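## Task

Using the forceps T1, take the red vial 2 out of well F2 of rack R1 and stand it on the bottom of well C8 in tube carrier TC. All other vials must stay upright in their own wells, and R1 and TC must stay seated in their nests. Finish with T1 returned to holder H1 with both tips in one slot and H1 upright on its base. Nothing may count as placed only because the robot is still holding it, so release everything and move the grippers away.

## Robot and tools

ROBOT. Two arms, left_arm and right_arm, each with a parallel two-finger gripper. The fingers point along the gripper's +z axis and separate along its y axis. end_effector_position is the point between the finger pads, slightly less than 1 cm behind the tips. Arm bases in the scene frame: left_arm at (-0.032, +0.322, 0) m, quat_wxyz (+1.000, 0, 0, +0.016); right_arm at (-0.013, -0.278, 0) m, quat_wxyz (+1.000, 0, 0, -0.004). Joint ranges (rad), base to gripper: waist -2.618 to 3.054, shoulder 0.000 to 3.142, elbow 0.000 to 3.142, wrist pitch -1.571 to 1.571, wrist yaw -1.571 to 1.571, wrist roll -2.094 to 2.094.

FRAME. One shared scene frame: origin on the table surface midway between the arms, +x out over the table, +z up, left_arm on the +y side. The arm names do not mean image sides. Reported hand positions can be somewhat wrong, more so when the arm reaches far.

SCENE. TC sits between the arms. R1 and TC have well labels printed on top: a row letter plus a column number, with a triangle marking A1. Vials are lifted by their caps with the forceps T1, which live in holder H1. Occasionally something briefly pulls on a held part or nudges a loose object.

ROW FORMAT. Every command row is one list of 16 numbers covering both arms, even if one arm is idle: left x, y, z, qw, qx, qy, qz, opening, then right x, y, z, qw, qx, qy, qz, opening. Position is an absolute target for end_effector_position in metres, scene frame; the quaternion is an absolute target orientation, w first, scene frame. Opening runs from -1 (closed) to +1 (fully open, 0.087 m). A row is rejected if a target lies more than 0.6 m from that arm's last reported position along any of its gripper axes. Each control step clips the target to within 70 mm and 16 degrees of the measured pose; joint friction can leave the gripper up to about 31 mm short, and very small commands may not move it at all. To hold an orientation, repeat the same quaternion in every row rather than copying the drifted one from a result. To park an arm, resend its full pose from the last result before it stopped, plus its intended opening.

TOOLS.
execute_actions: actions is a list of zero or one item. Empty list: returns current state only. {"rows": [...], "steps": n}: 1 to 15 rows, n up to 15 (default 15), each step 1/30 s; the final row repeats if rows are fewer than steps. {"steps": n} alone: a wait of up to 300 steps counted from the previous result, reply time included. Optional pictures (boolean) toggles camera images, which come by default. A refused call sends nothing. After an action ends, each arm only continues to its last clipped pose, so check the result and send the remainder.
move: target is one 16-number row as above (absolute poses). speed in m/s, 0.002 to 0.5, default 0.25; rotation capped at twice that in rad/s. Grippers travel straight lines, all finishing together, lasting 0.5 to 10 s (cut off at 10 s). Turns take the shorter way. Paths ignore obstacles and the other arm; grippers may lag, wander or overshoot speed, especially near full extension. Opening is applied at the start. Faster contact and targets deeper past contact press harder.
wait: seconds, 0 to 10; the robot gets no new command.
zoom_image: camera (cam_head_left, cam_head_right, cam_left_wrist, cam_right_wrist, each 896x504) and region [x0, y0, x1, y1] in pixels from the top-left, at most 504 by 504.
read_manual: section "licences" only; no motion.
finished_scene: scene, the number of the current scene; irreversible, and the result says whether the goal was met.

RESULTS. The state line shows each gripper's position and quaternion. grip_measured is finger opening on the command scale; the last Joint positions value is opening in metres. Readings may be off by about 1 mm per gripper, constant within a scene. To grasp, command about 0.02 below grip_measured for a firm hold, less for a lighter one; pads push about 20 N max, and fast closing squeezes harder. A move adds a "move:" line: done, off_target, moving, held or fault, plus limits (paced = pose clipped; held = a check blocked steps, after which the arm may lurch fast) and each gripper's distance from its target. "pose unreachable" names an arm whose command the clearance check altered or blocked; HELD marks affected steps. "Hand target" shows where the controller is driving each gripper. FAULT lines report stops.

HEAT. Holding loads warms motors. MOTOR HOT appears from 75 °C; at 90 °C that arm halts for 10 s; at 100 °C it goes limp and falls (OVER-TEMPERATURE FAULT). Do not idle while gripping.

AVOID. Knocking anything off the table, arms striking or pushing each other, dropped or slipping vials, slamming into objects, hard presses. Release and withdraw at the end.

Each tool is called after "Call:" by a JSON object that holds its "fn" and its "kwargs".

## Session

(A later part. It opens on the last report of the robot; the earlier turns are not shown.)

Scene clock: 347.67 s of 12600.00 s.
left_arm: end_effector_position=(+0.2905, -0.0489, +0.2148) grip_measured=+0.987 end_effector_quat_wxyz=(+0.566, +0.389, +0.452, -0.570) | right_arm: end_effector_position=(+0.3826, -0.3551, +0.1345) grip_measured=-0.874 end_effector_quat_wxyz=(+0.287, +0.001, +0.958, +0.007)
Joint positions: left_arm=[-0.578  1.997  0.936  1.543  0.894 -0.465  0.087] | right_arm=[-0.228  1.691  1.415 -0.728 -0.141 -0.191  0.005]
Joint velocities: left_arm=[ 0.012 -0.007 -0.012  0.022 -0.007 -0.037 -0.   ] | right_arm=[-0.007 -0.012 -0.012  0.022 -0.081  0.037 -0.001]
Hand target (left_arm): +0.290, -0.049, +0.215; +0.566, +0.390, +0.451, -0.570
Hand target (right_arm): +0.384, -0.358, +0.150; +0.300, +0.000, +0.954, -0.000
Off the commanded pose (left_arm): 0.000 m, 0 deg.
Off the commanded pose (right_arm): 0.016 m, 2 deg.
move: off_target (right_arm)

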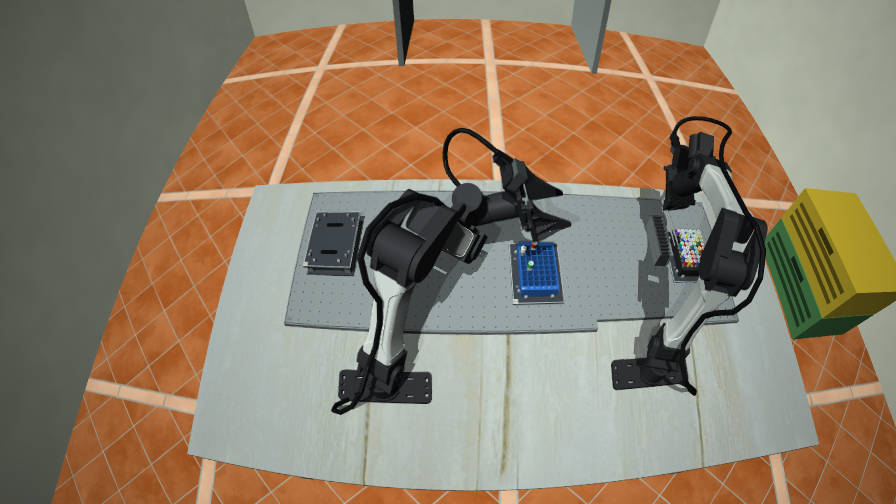

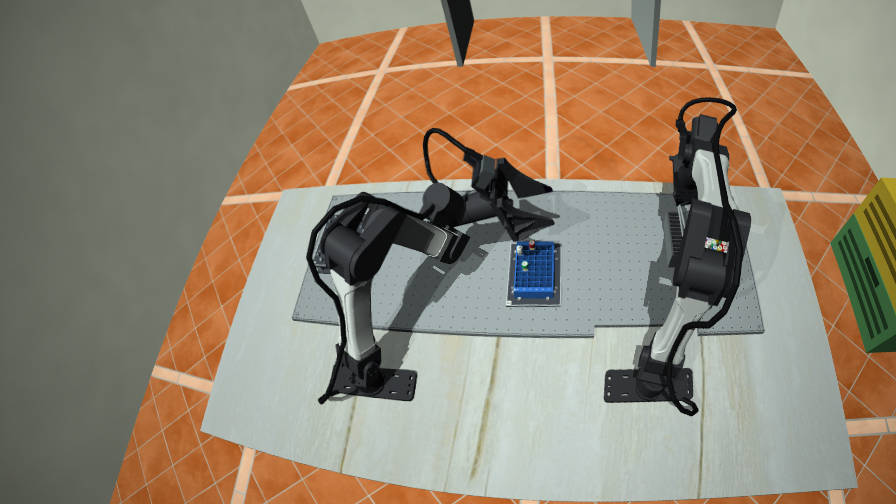

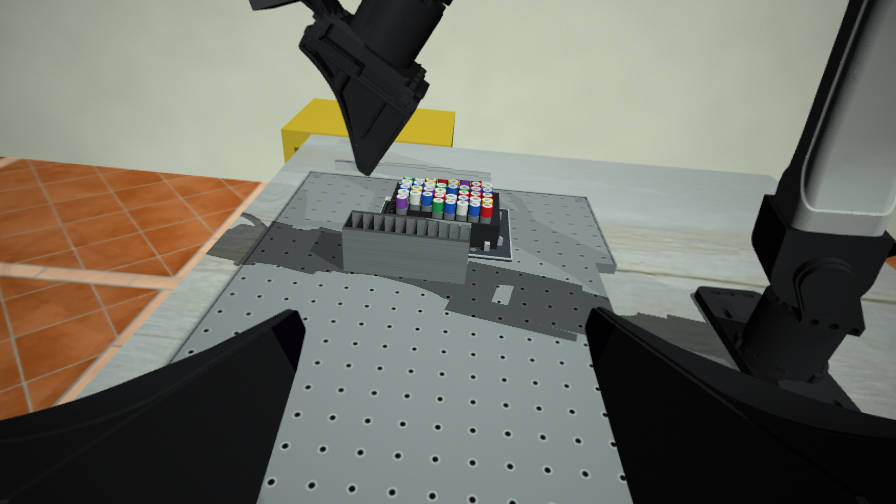

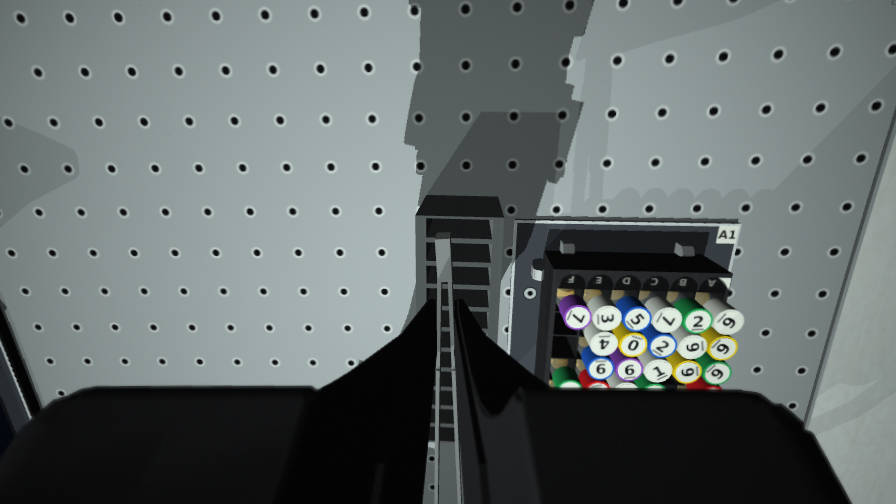

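Call:
{"fn": "move", "kwargs": {"target": [0.2901,-0.0489,0.2146,0.566,0.39,0.451,-0.57,1,0.36,-0.36,0.225,0.30,0,0.954,0,-0.875], "speed": 0.05}}

Call:
{"fn": "execute_actions", "kwargs": {"actions": [{"rows":[[0.2901,-0.0489,0.2146,0.566,0.39,0.451,-0.57,1,0.36,-0.36,0.225,0.30,0,0.954,0,-0.862]]}]}}

Scene clock: 351.60 s of 12600.00 s.
left_arm: end_effector_position=(+0.2905, -0.0489, +0.2148) grip_measured=+0.987 end_effector_quat_wxyz=(+0.566, +0.389, +0.452, -0.570) | right_arm: end_effector_position=(+0.3602, -0.3568, +0.2101) grip_measured=-0.874 end_effector_quat_wxyz=(+0.285, +0.000, +0.959, +0.003)
Joint positions: left_arm=[-0.578  1.997  0.936  1.543  0.894 -0.465  0.087] | right_arm=[-0.244  1.645  1.668 -1.032 -0.141 -0.209  0.005]
Joint velocities: left_arm=[-0.007 -0.007  0.022  0.051  0.037 -0.066  0.   ] | right_arm=[ 0.007  0.017 -0.002 -0.051  0.022  0.037 -0.   ]
Hand target (left_arm): +0.290, -0.049, +0.215; +0.566, +0.390, +0.451, -0.570
Hand target (right_arm): +0.358, -0.360, +0.225; +0.300, +0.000, +0.954, -0.001
Off the commanded pose (left_arm): 0.000 m, 0 deg.
Off the commanded pose (right_arm): 0.015 m, 2 deg.
move: off_target (right_arm)

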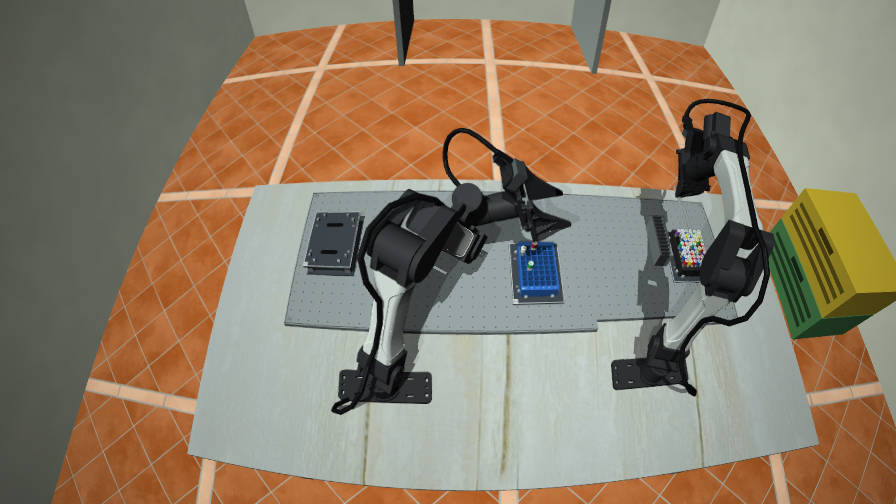

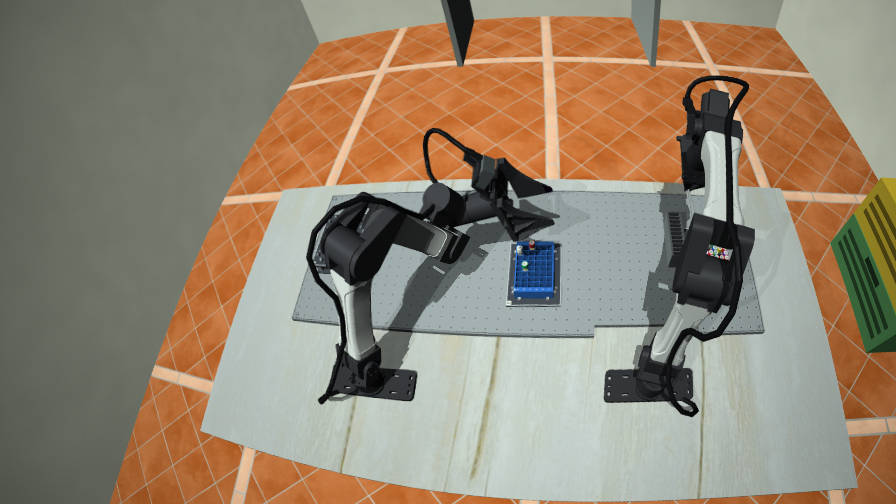

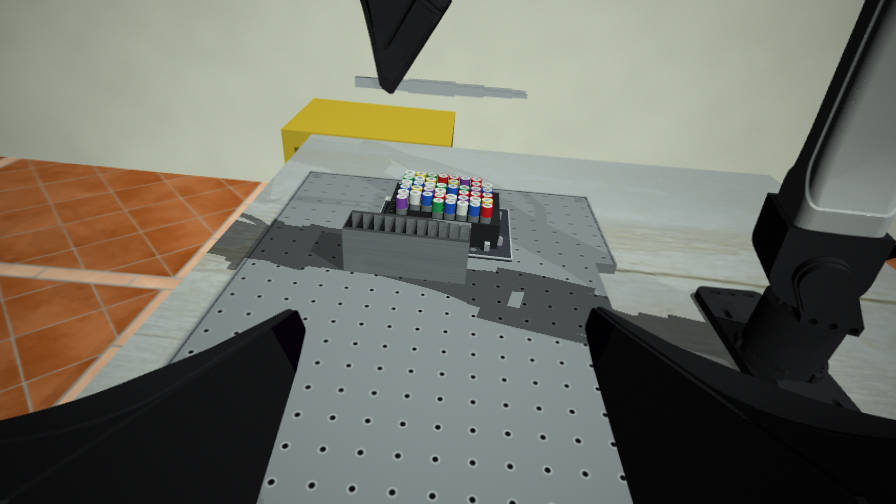

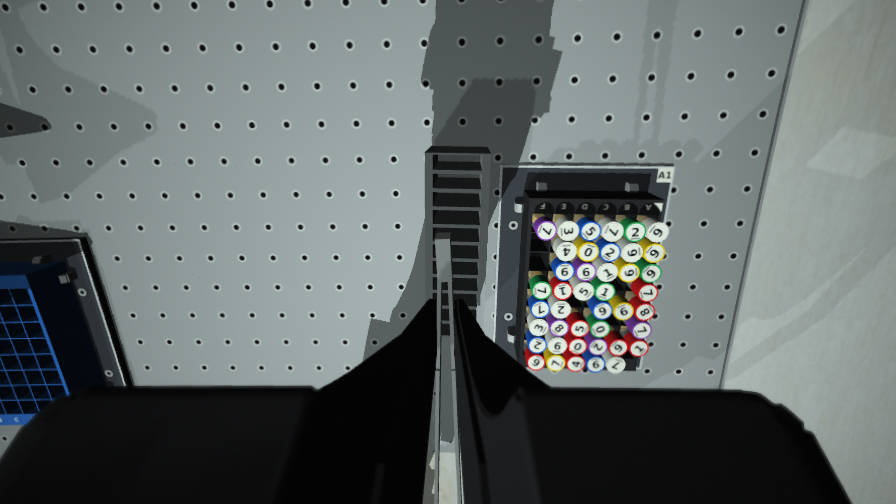

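Scene clock: 352.10 s of 12600.00 s.
left_arm: end_effector_position=(+0.2905, -0.0489, +0.2148) grip_measured=+0.987 end_effector_quat_wxyz=(+0.566, +0.389, +0.452, -0.570) | right_arm: end_effector_position=(+0.3598, -0.3567, +0.2099) grip_measured=-0.862 end_effector_quat_wxyz=(+0.284, +0.000, +0.959, +0.003)
Joint positions: left_arm=[-0.578  1.997  0.936  1.543  0.894 -0.465  0.087] | right_arm=[-0.244  1.645  1.668 -1.034 -0.141 -0.209  0.006]
Joint velocities: left_arm=[-0.002  0.012  0.007  0.051  0.007  0.066 -0.   ] | right_arm=[ 0.002 -0.002 -0.032 -0.022 -0.066  0.066 -0.   ]
Hand target (left_arm): +0.290, -0.049, +0.215; +0.566, +0.390, +0.451, -0.570
Hand target (right_arm): +0.360, -0.360, +0.225; +0.300, -0.000, +0.954, -0.001
Off the commanded pose (left_arm): 0.000 m, 0 deg.
Off the commanded pose (right_arm): 0.015 m, 2 deg.
Steps of this call (steps 1 to 15: all 15 steps of this action). Readings (end_effector_position):
1: left_arm (+0.2905, -0.0489, +0.2148) | right_arm (+0.3601, -0.3568, +0.2101)
2: left_arm (+0.2905, -0.0489, +0.2148) | right_arm (+0.3600, -0.3568, +0.2100)
4: left_arm (+0.2905, -0.0489, +0.2148) | right_arm (+0.3600, -0.3568, +0.2100)
8: left_arm (+0.2905, -0.0489, +0.2148) | right_arm (+0.3599, -0.3567, +0.2100)
15: the state above

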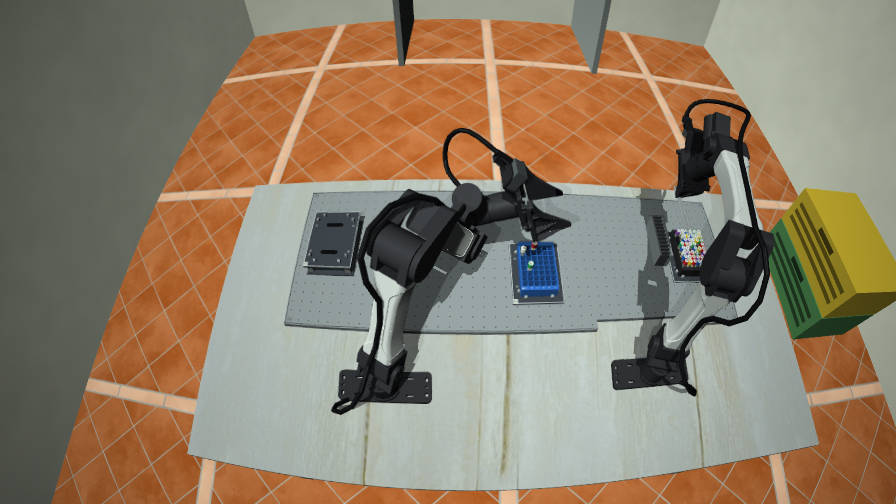

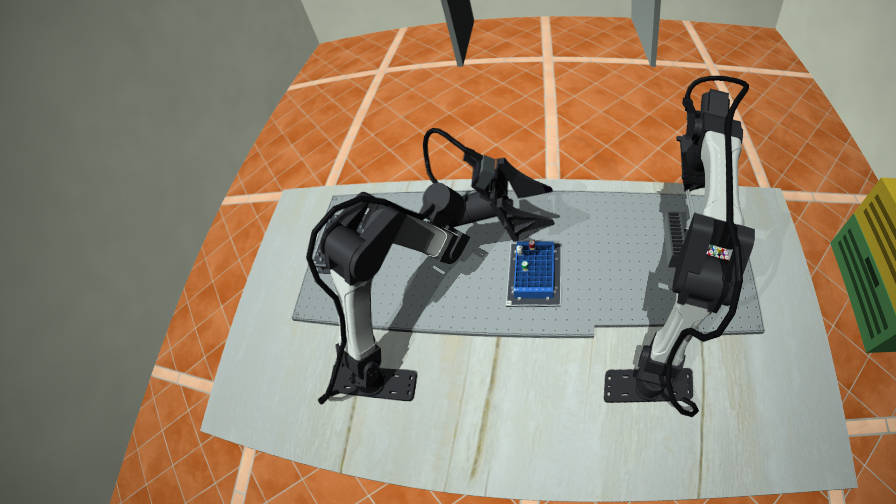

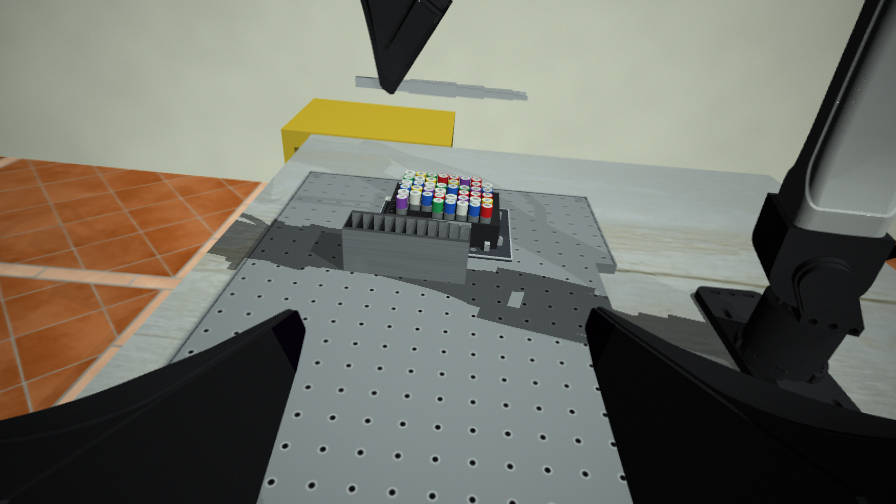

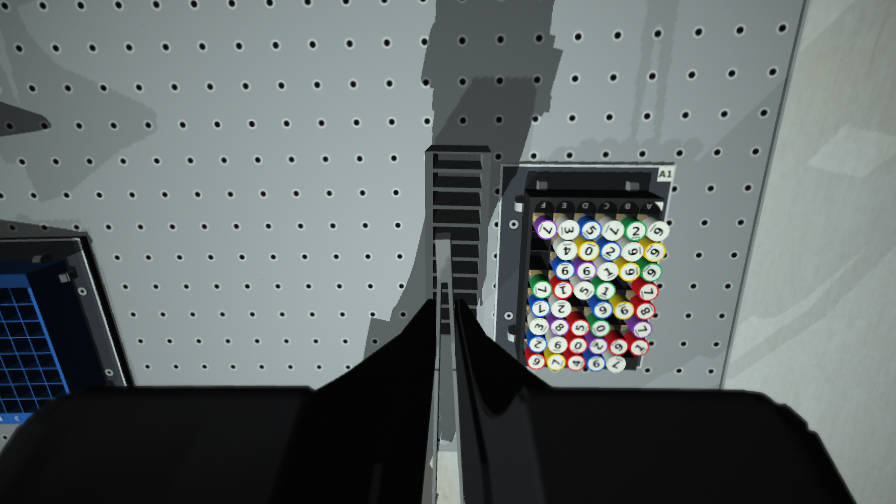

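Call:
{"fn": "execute_actions", "kwargs": {"actions": [{"rows":[[0.2901,-0.0489,0.2146,0.566,0.39,0.451,-0.57,1,0.36,-0.36,0.225,0.30,0,0.954,0,-0.853]]}]}}

Scene clock: 353.20 s of 12600.00 s.
left_arm: end_effector_position=(+0.2905, -0.0489, +0.2148) grip_measured=+0.987 end_effector_quat_wxyz=(+0.566, +0.389, +0.452, -0.570) | right_arm: end_effector_position=(+0.3597, -0.3567, +0.2099) grip_measured=-0.853 end_effector_quat_wxyz=(+0.284, +0.000, +0.959, +0.003)
Joint positions: left_arm=[-0.578  1.997  0.936  1.543  0.894 -0.465  0.087] | right_arm=[-0.244  1.645  1.668 -1.035 -0.141 -0.209  0.006]
Joint velocities: left_arm=[-0.017  0.002 -0.017  0.007  0.066  0.022 -0.   ] | right_arm=[-0.012  0.012 -0.012 -0.007 -0.007  0.095  0.   ]
Hand target (left_arm): +0.290, -0.049, +0.215; +0.566, +0.390, +0.451, -0.570
Hand target (right_arm): +0.360, -0.360, +0.225; +0.300, +0.000, +0.954, -0.000
Off the commanded pose (left_arm): 0.000 m, 0 deg.
Off the commanded pose (right_arm): 0.015 m, 2 deg.
Steps of this call (steps 1 to 18: nothing new was sent; steps 19 to 33: all 15 steps of this action). Readings (end_effector_position):
19: left_arm (+0.2905, -0.0489, +0.2148) | right_arm (+0.3598, -0.3567, +0.2099)
20: left_arm (+0.2905, -0.0489, +0.2148) | right_arm (+0.3598, -0.3567, +0.2099)
22: left_arm (+0.2905, -0.0489, +0.2148) | right_arm (+0.3597, -0.3567, +0.2099)
26: left_arm (+0.2905, -0.0489, +0.2148) | right_arm (+0.3597, -0.3567, +0.2099)
33: the state above

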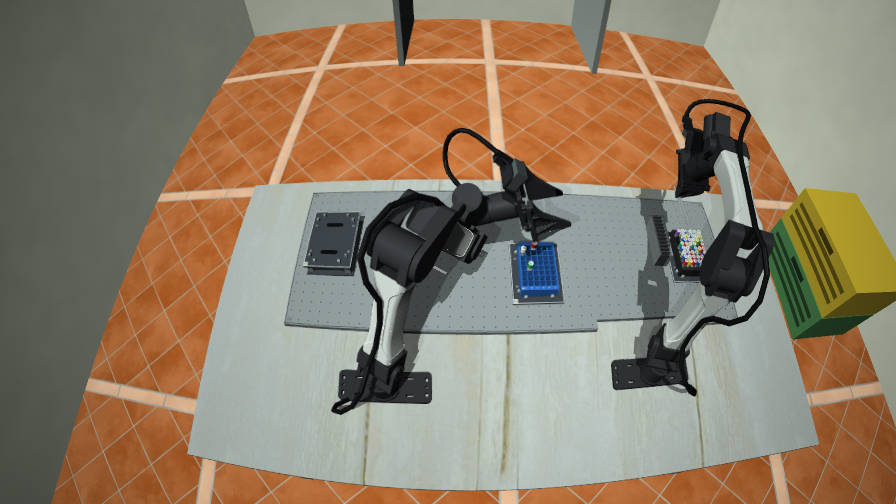

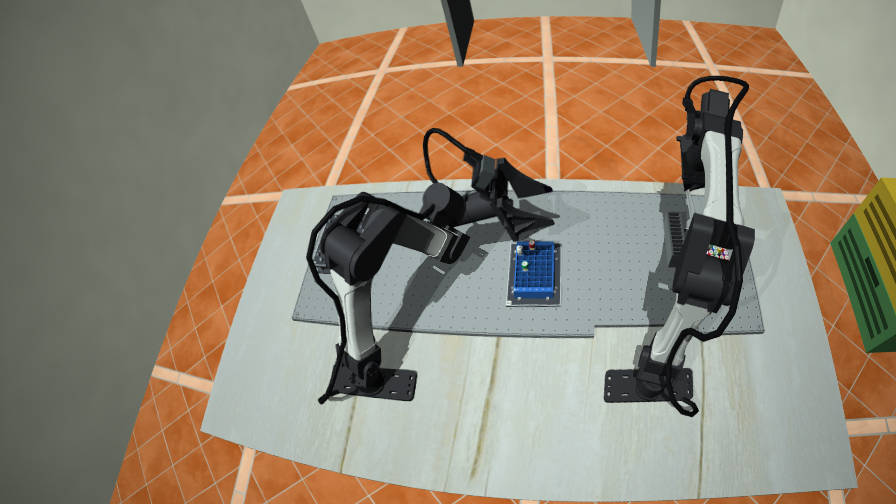

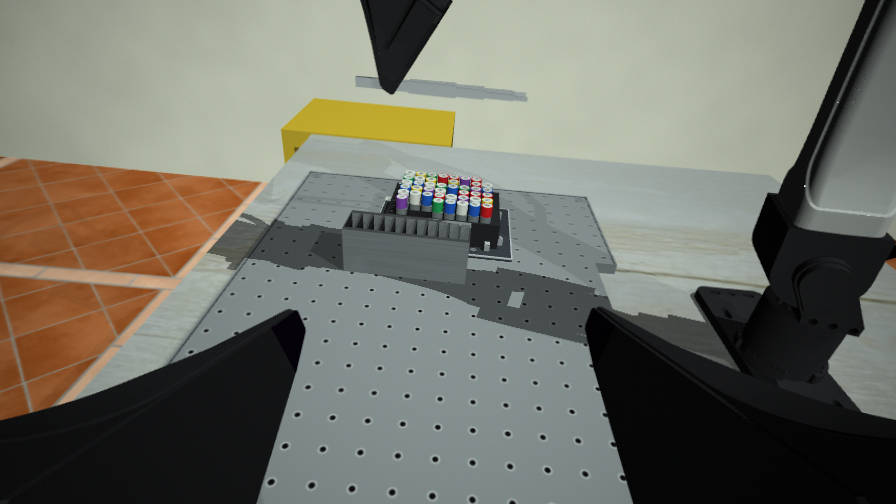

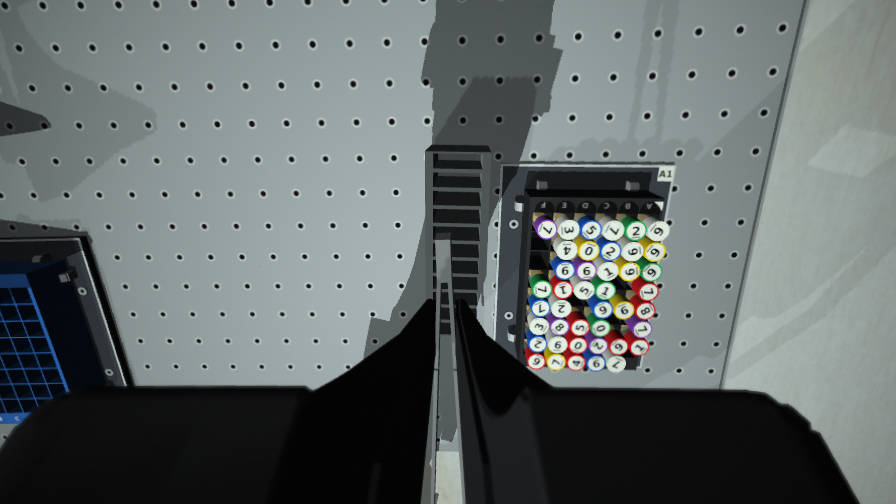

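Call:
{"fn": "move", "kwargs": {"target": [0.2901,-0.0489,0.2146,0.566,0.39,0.451,-0.57,1,0.36,-0.36,0.22,0.887,0,0.462,0,-0.875], "speed": 0.15}}

Call:
{"fn": "zoom_image", "kwargs": {"camera": "cam_left_wrist", "region": [300,90,500,290]}}

Scene clock: 361.03 s of 12600.00 s.
left_arm: end_effector_position=(+0.2905, -0.0489, +0.2148) grip_measured=+0.987 end_effector_quat_wxyz=(+0.566, +0.389, +0.452, -0.570) | right_arm: end_effector_position=(+0.3598, -0.3624, +0.2280) grip_measured=-0.874 end_effector_quat_wxyz=(+0.826, +0.017, +0.563, -0.018)
Joint positions: left_arm=[-0.578  1.997  0.936  1.543  0.894 -0.465  0.087] | right_arm=[-0.364  1.45   0.286  1.556 -0.297  0.13   0.005]
Joint velocities: left_arm=[-0.002 -0.012  0.007 -0.022 -0.022 -0.037 -0.001] | right_arm=[ 0.012 -0.007  0.002 -0.066  0.095 -0.007 -0.   ]
Hand target (left_arm): +0.290, -0.049, +0.215; +0.566, +0.390, +0.451, -0.570
Hand target (right_arm): +0.357, -0.359, +0.223; +0.825, +0.022, +0.564, -0.015
Off the commanded pose (left_arm): 0.000 m, 0 deg.
Off the commanded pose (right_arm): 0.008 m, 14 deg.
joint sent to its limit (right arm) — the command would take joint 4 (wrist pitch) past its upper limit, so that joint was sent only as far as its limit.
move: off_target (right_arm)

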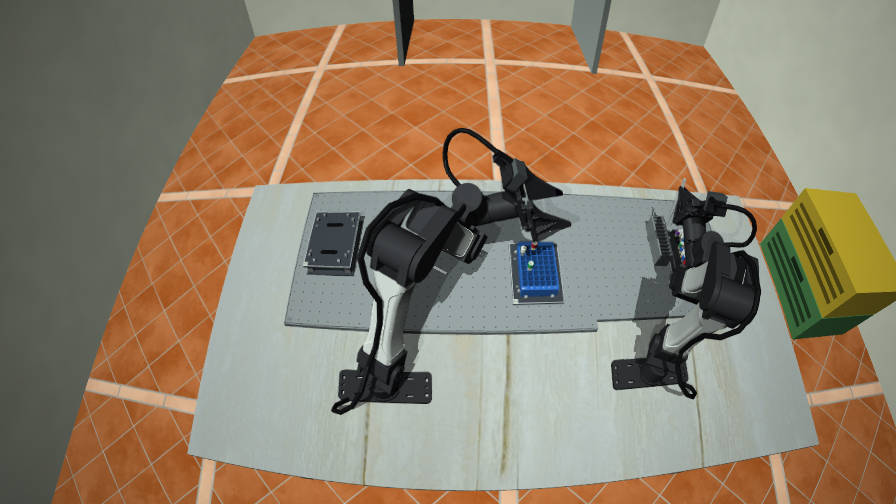

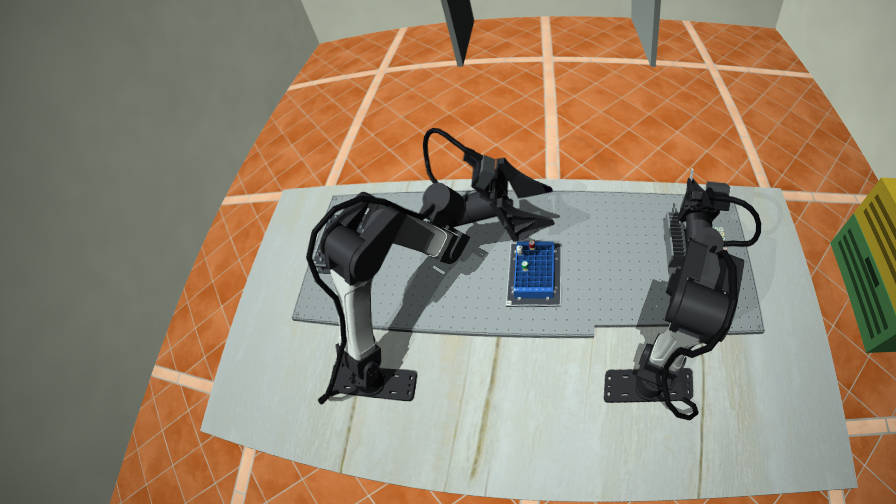

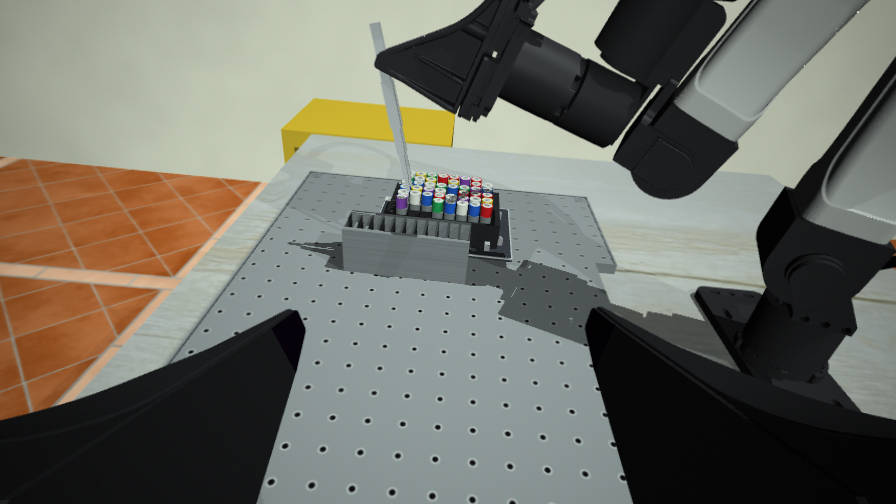

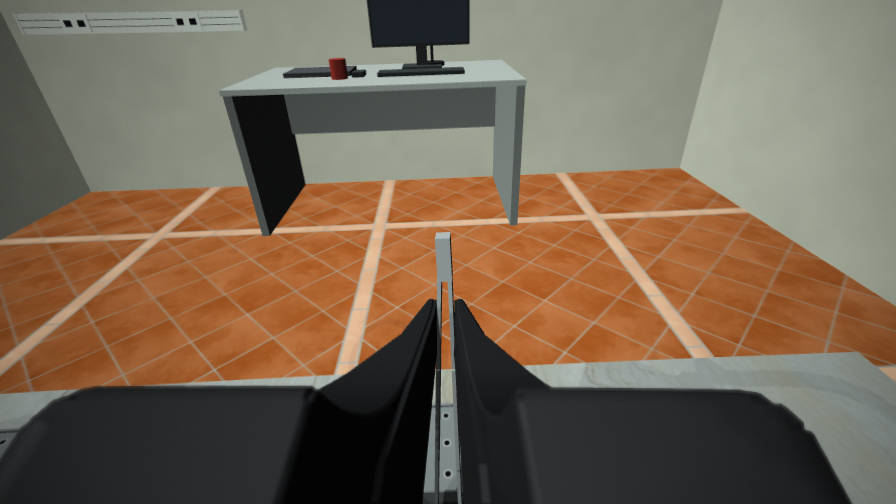

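Region (300, 90, 500, 290) of cam_left_wrist's 896x504 image, scaled by 2.520, with more detail than that image has.

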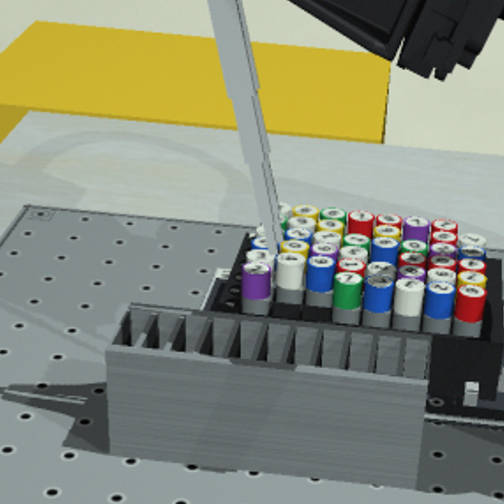

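Call:
{"fn": "move", "kwargs": {"target": [0.2901,-0.0489,0.2146,0.566,0.39,0.451,-0.57,1,0.39,-0.359,0.192,0.785,0,0.62,0,-0.875], "speed": 0.03}}

Call:
{"fn": "zoom_image", "kwargs": {"camera": "cam_left_wrist", "region": [340,150,480,270]}}

Call:
{"fn": "zoom_image", "kwargs": {"camera": "cam_head_left", "region": [620,180,720,280]}}

Scene clock: 365.03 s of 12600.00 s.
left_arm: end_effector_position=(+0.2905, -0.0489, +0.2148) grip_measured=+0.987 end_effector_quat_wxyz=(+0.566, +0.389, +0.452, -0.570) | right_arm: end_effector_position=(+0.3838, -0.3627, +0.1900) grip_measured=-0.874 end_effector_quat_wxyz=(+0.784, +0.010, +0.620, -0.005)
Joint positions: left_arm=[-0.578  1.997  0.936  1.543  0.894 -0.465  0.087] | right_arm=[-0.352  1.545  0.353  1.438 -0.328  0.091  0.005]
Joint velocities: left_arm=[ 0.002  0.002  0.007  0.037  0.037  0.007 -0.001] | right_arm=[-0.007 -0.017 -0.022 -0.022  0.022 -0.051  0.   ]
Hand target (left_arm): +0.290, -0.049, +0.215; +0.566, +0.390, +0.451, -0.570
Hand target (right_arm): +0.391, -0.359, +0.192; +0.785, -0.001, +0.620, +0.000
Off the commanded pose (left_arm): 0.000 m, 0 deg.
Off the commanded pose (right_arm): 0.008 m, 1 deg.
move: done

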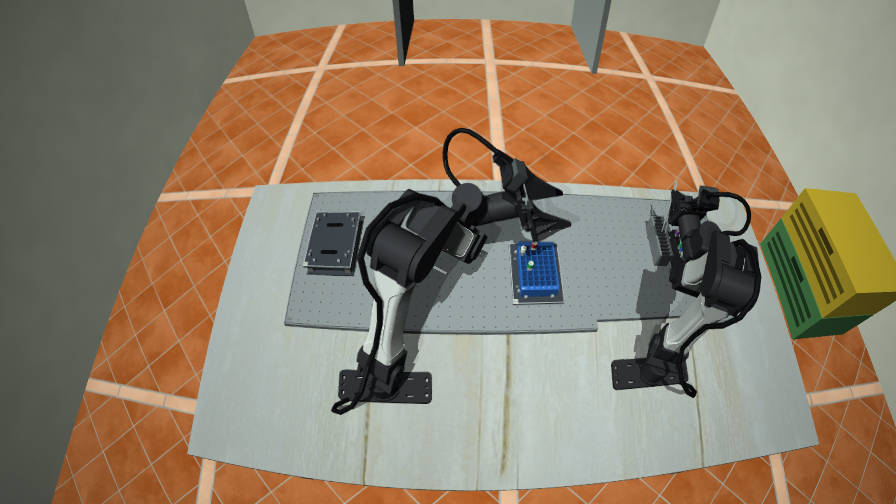

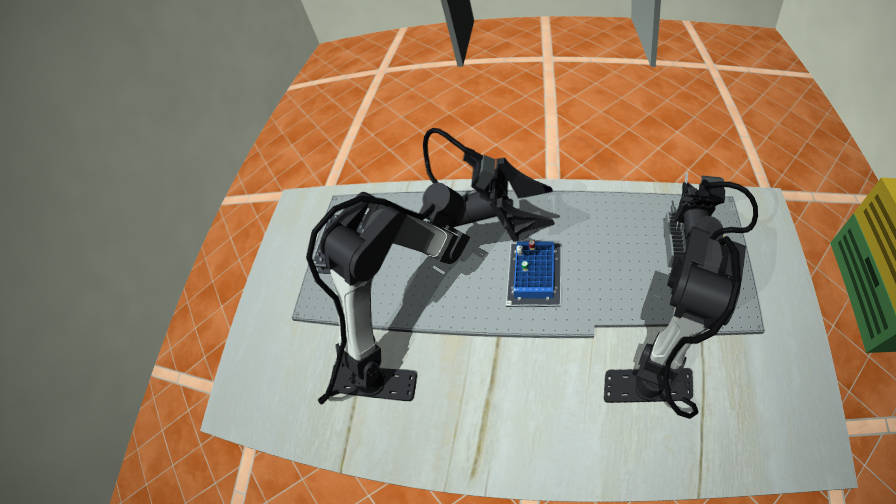

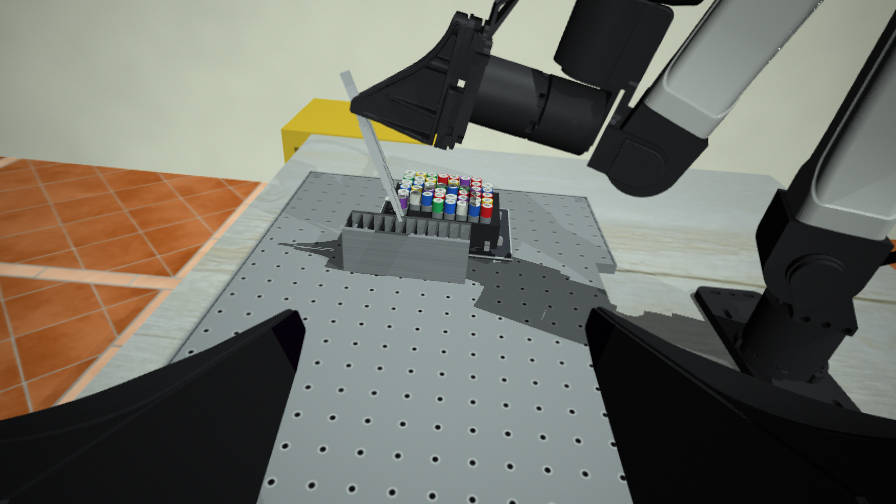

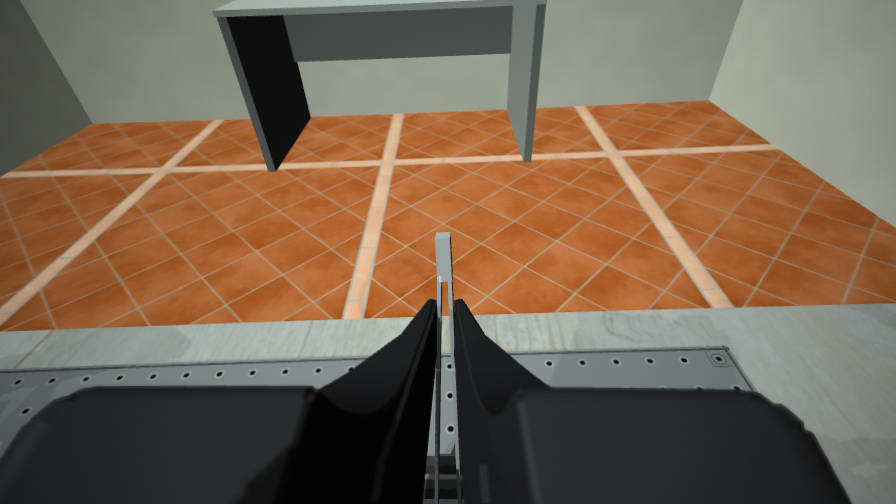

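Region (340, 150, 480, 270) of cam_left_wrist's 896x504 image, scaled by 3.600, with more detail than that image has; it fills the top 432 rows of this view, and the rest is white.

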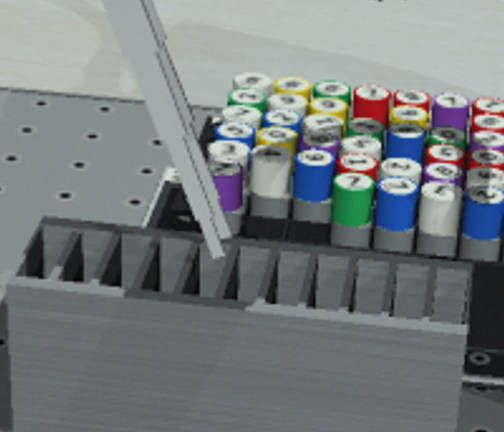

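Region (620, 180, 720, 280) of cam_head_left's 896x504 image, scaled by 5.040, with more detail than that image has.

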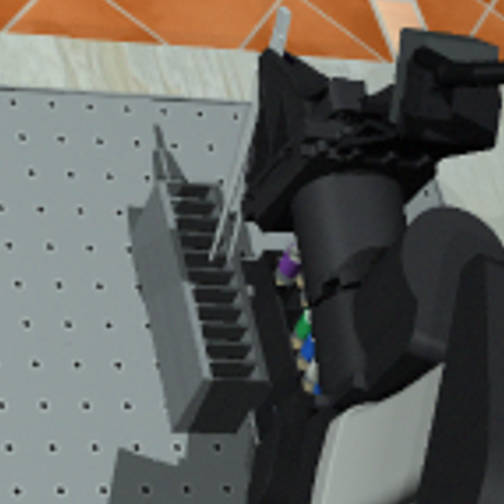

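Call:
{"fn": "execute_actions", "kwargs": {"actions": [{"rows":[[0.2901,-0.0489,0.2146,0.566,0.39,0.451,-0.57,1,0.391,-0.357,0.182,0.785,0,0.62,0,-0.875]]}]}}

Call:
{"fn": "zoom_image", "kwargs": {"camera": "cam_left_wrist", "region": [340,150,480,270]}}

Scene clock: 366.23 s of 12600.00 s.
left_arm: end_effector_position=(+0.2905, -0.0489, +0.2148) grip_measured=+0.987 end_effector_quat_wxyz=(+0.566, +0.389, +0.452, -0.570) | right_arm: end_effector_position=(+0.3877, -0.3604, +0.1761) grip_measured=-0.874 end_effector_quat_wxyz=(+0.777, +0.010, +0.629, +0.001)
Joint positions: left_arm=[-0.578  1.997  0.936  1.543  0.894 -0.465  0.087] | right_arm=[-0.343  1.6    0.353  1.469 -0.328  0.089  0.005]
Joint velocities: left_arm=[-0.002  0.012  0.012  0.037 -0.081  0.022  0.   ] | right_arm=[-0.012  0.007  0.007  0.007  0.022  0.022  0.   ]
Hand target (left_arm): +0.290, -0.049, +0.215; +0.566, +0.390, +0.451, -0.570
Hand target (right_arm): +0.391, -0.357, +0.182; +0.785, +0.000, +0.620, +0.000
Off the commanded pose (left_arm): 0.000 m, 0 deg.
Off the commanded pose (right_arm): 0.008 m, 2 deg.
Steps of this call (steps 1 to 21: nothing new was sent; steps 22 to 36: all 15 steps of this action). Readings (end_effector_position):
22: left_arm (+0.2905, -0.0489, +0.2148) | right_arm (+0.3842, -0.3624, +0.1889)
23: left_arm (+0.2905, -0.0489, +0.2148) | right_arm (+0.3852, -0.3616, +0.1867)
25: left_arm (+0.2905, -0.0489, +0.2148) | right_arm (+0.3870, -0.3607, +0.1783)
29: left_arm (+0.2905, -0.0489, +0.2148) | right_arm (+0.3878, -0.3605, +0.1739)
36: the state above

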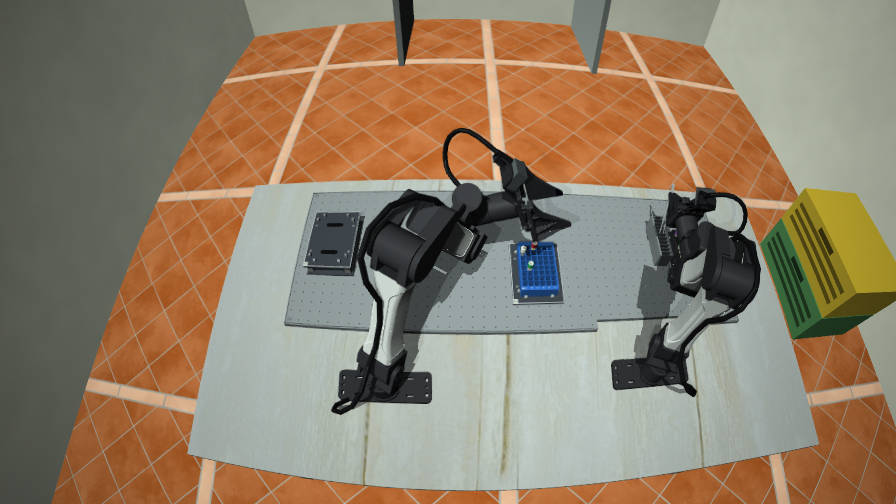

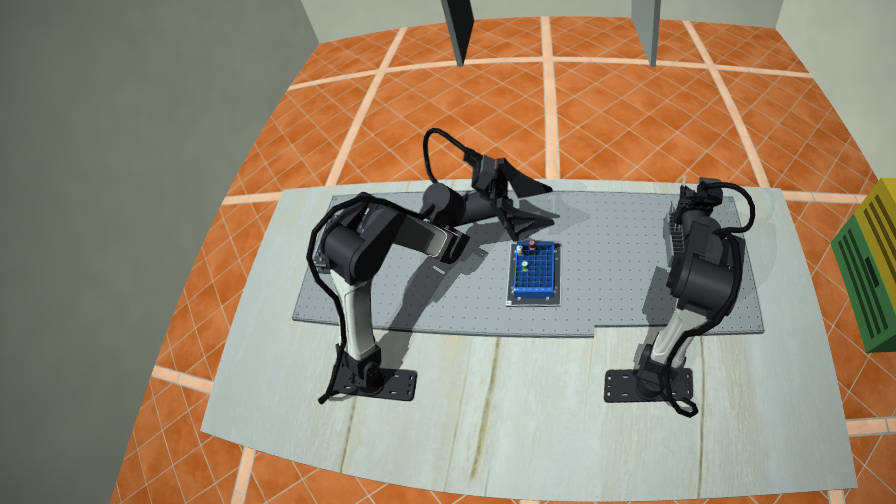

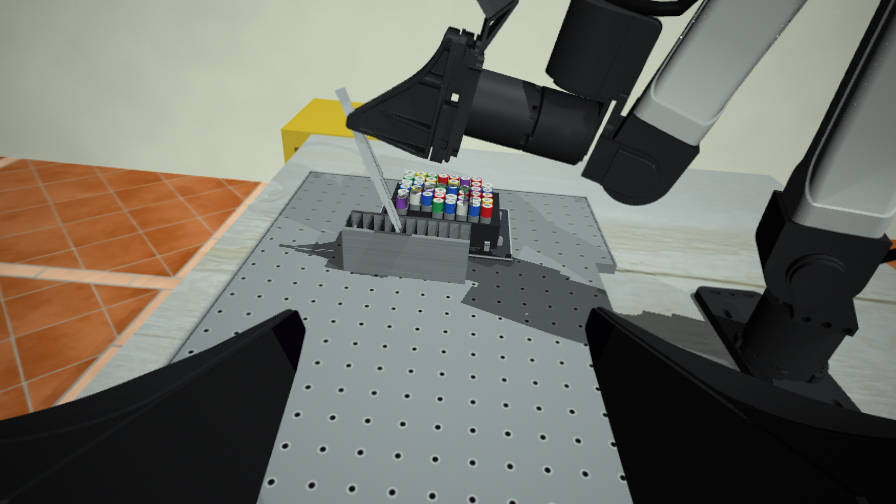

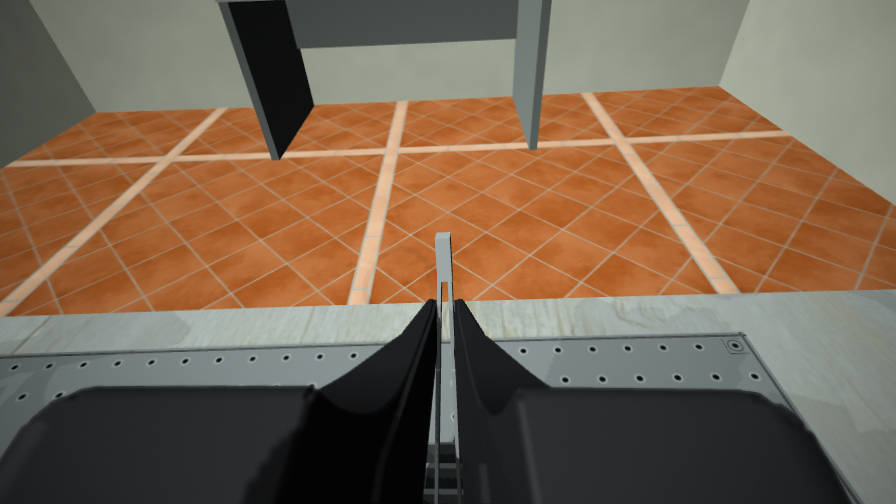

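Region (340, 150, 480, 270) of cam_left_wrist's 896x504 image, scaled by 3.600, with more detail than that image has; it fills the top 432 rows of this view, and the rest is white.

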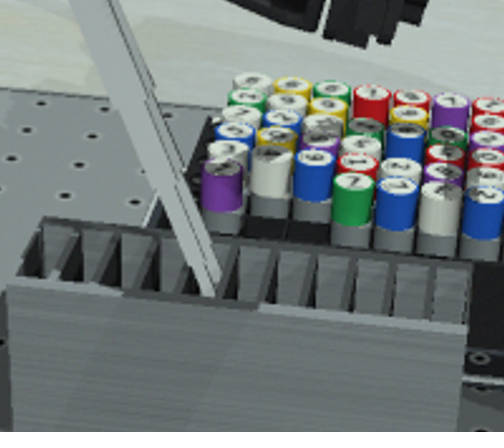

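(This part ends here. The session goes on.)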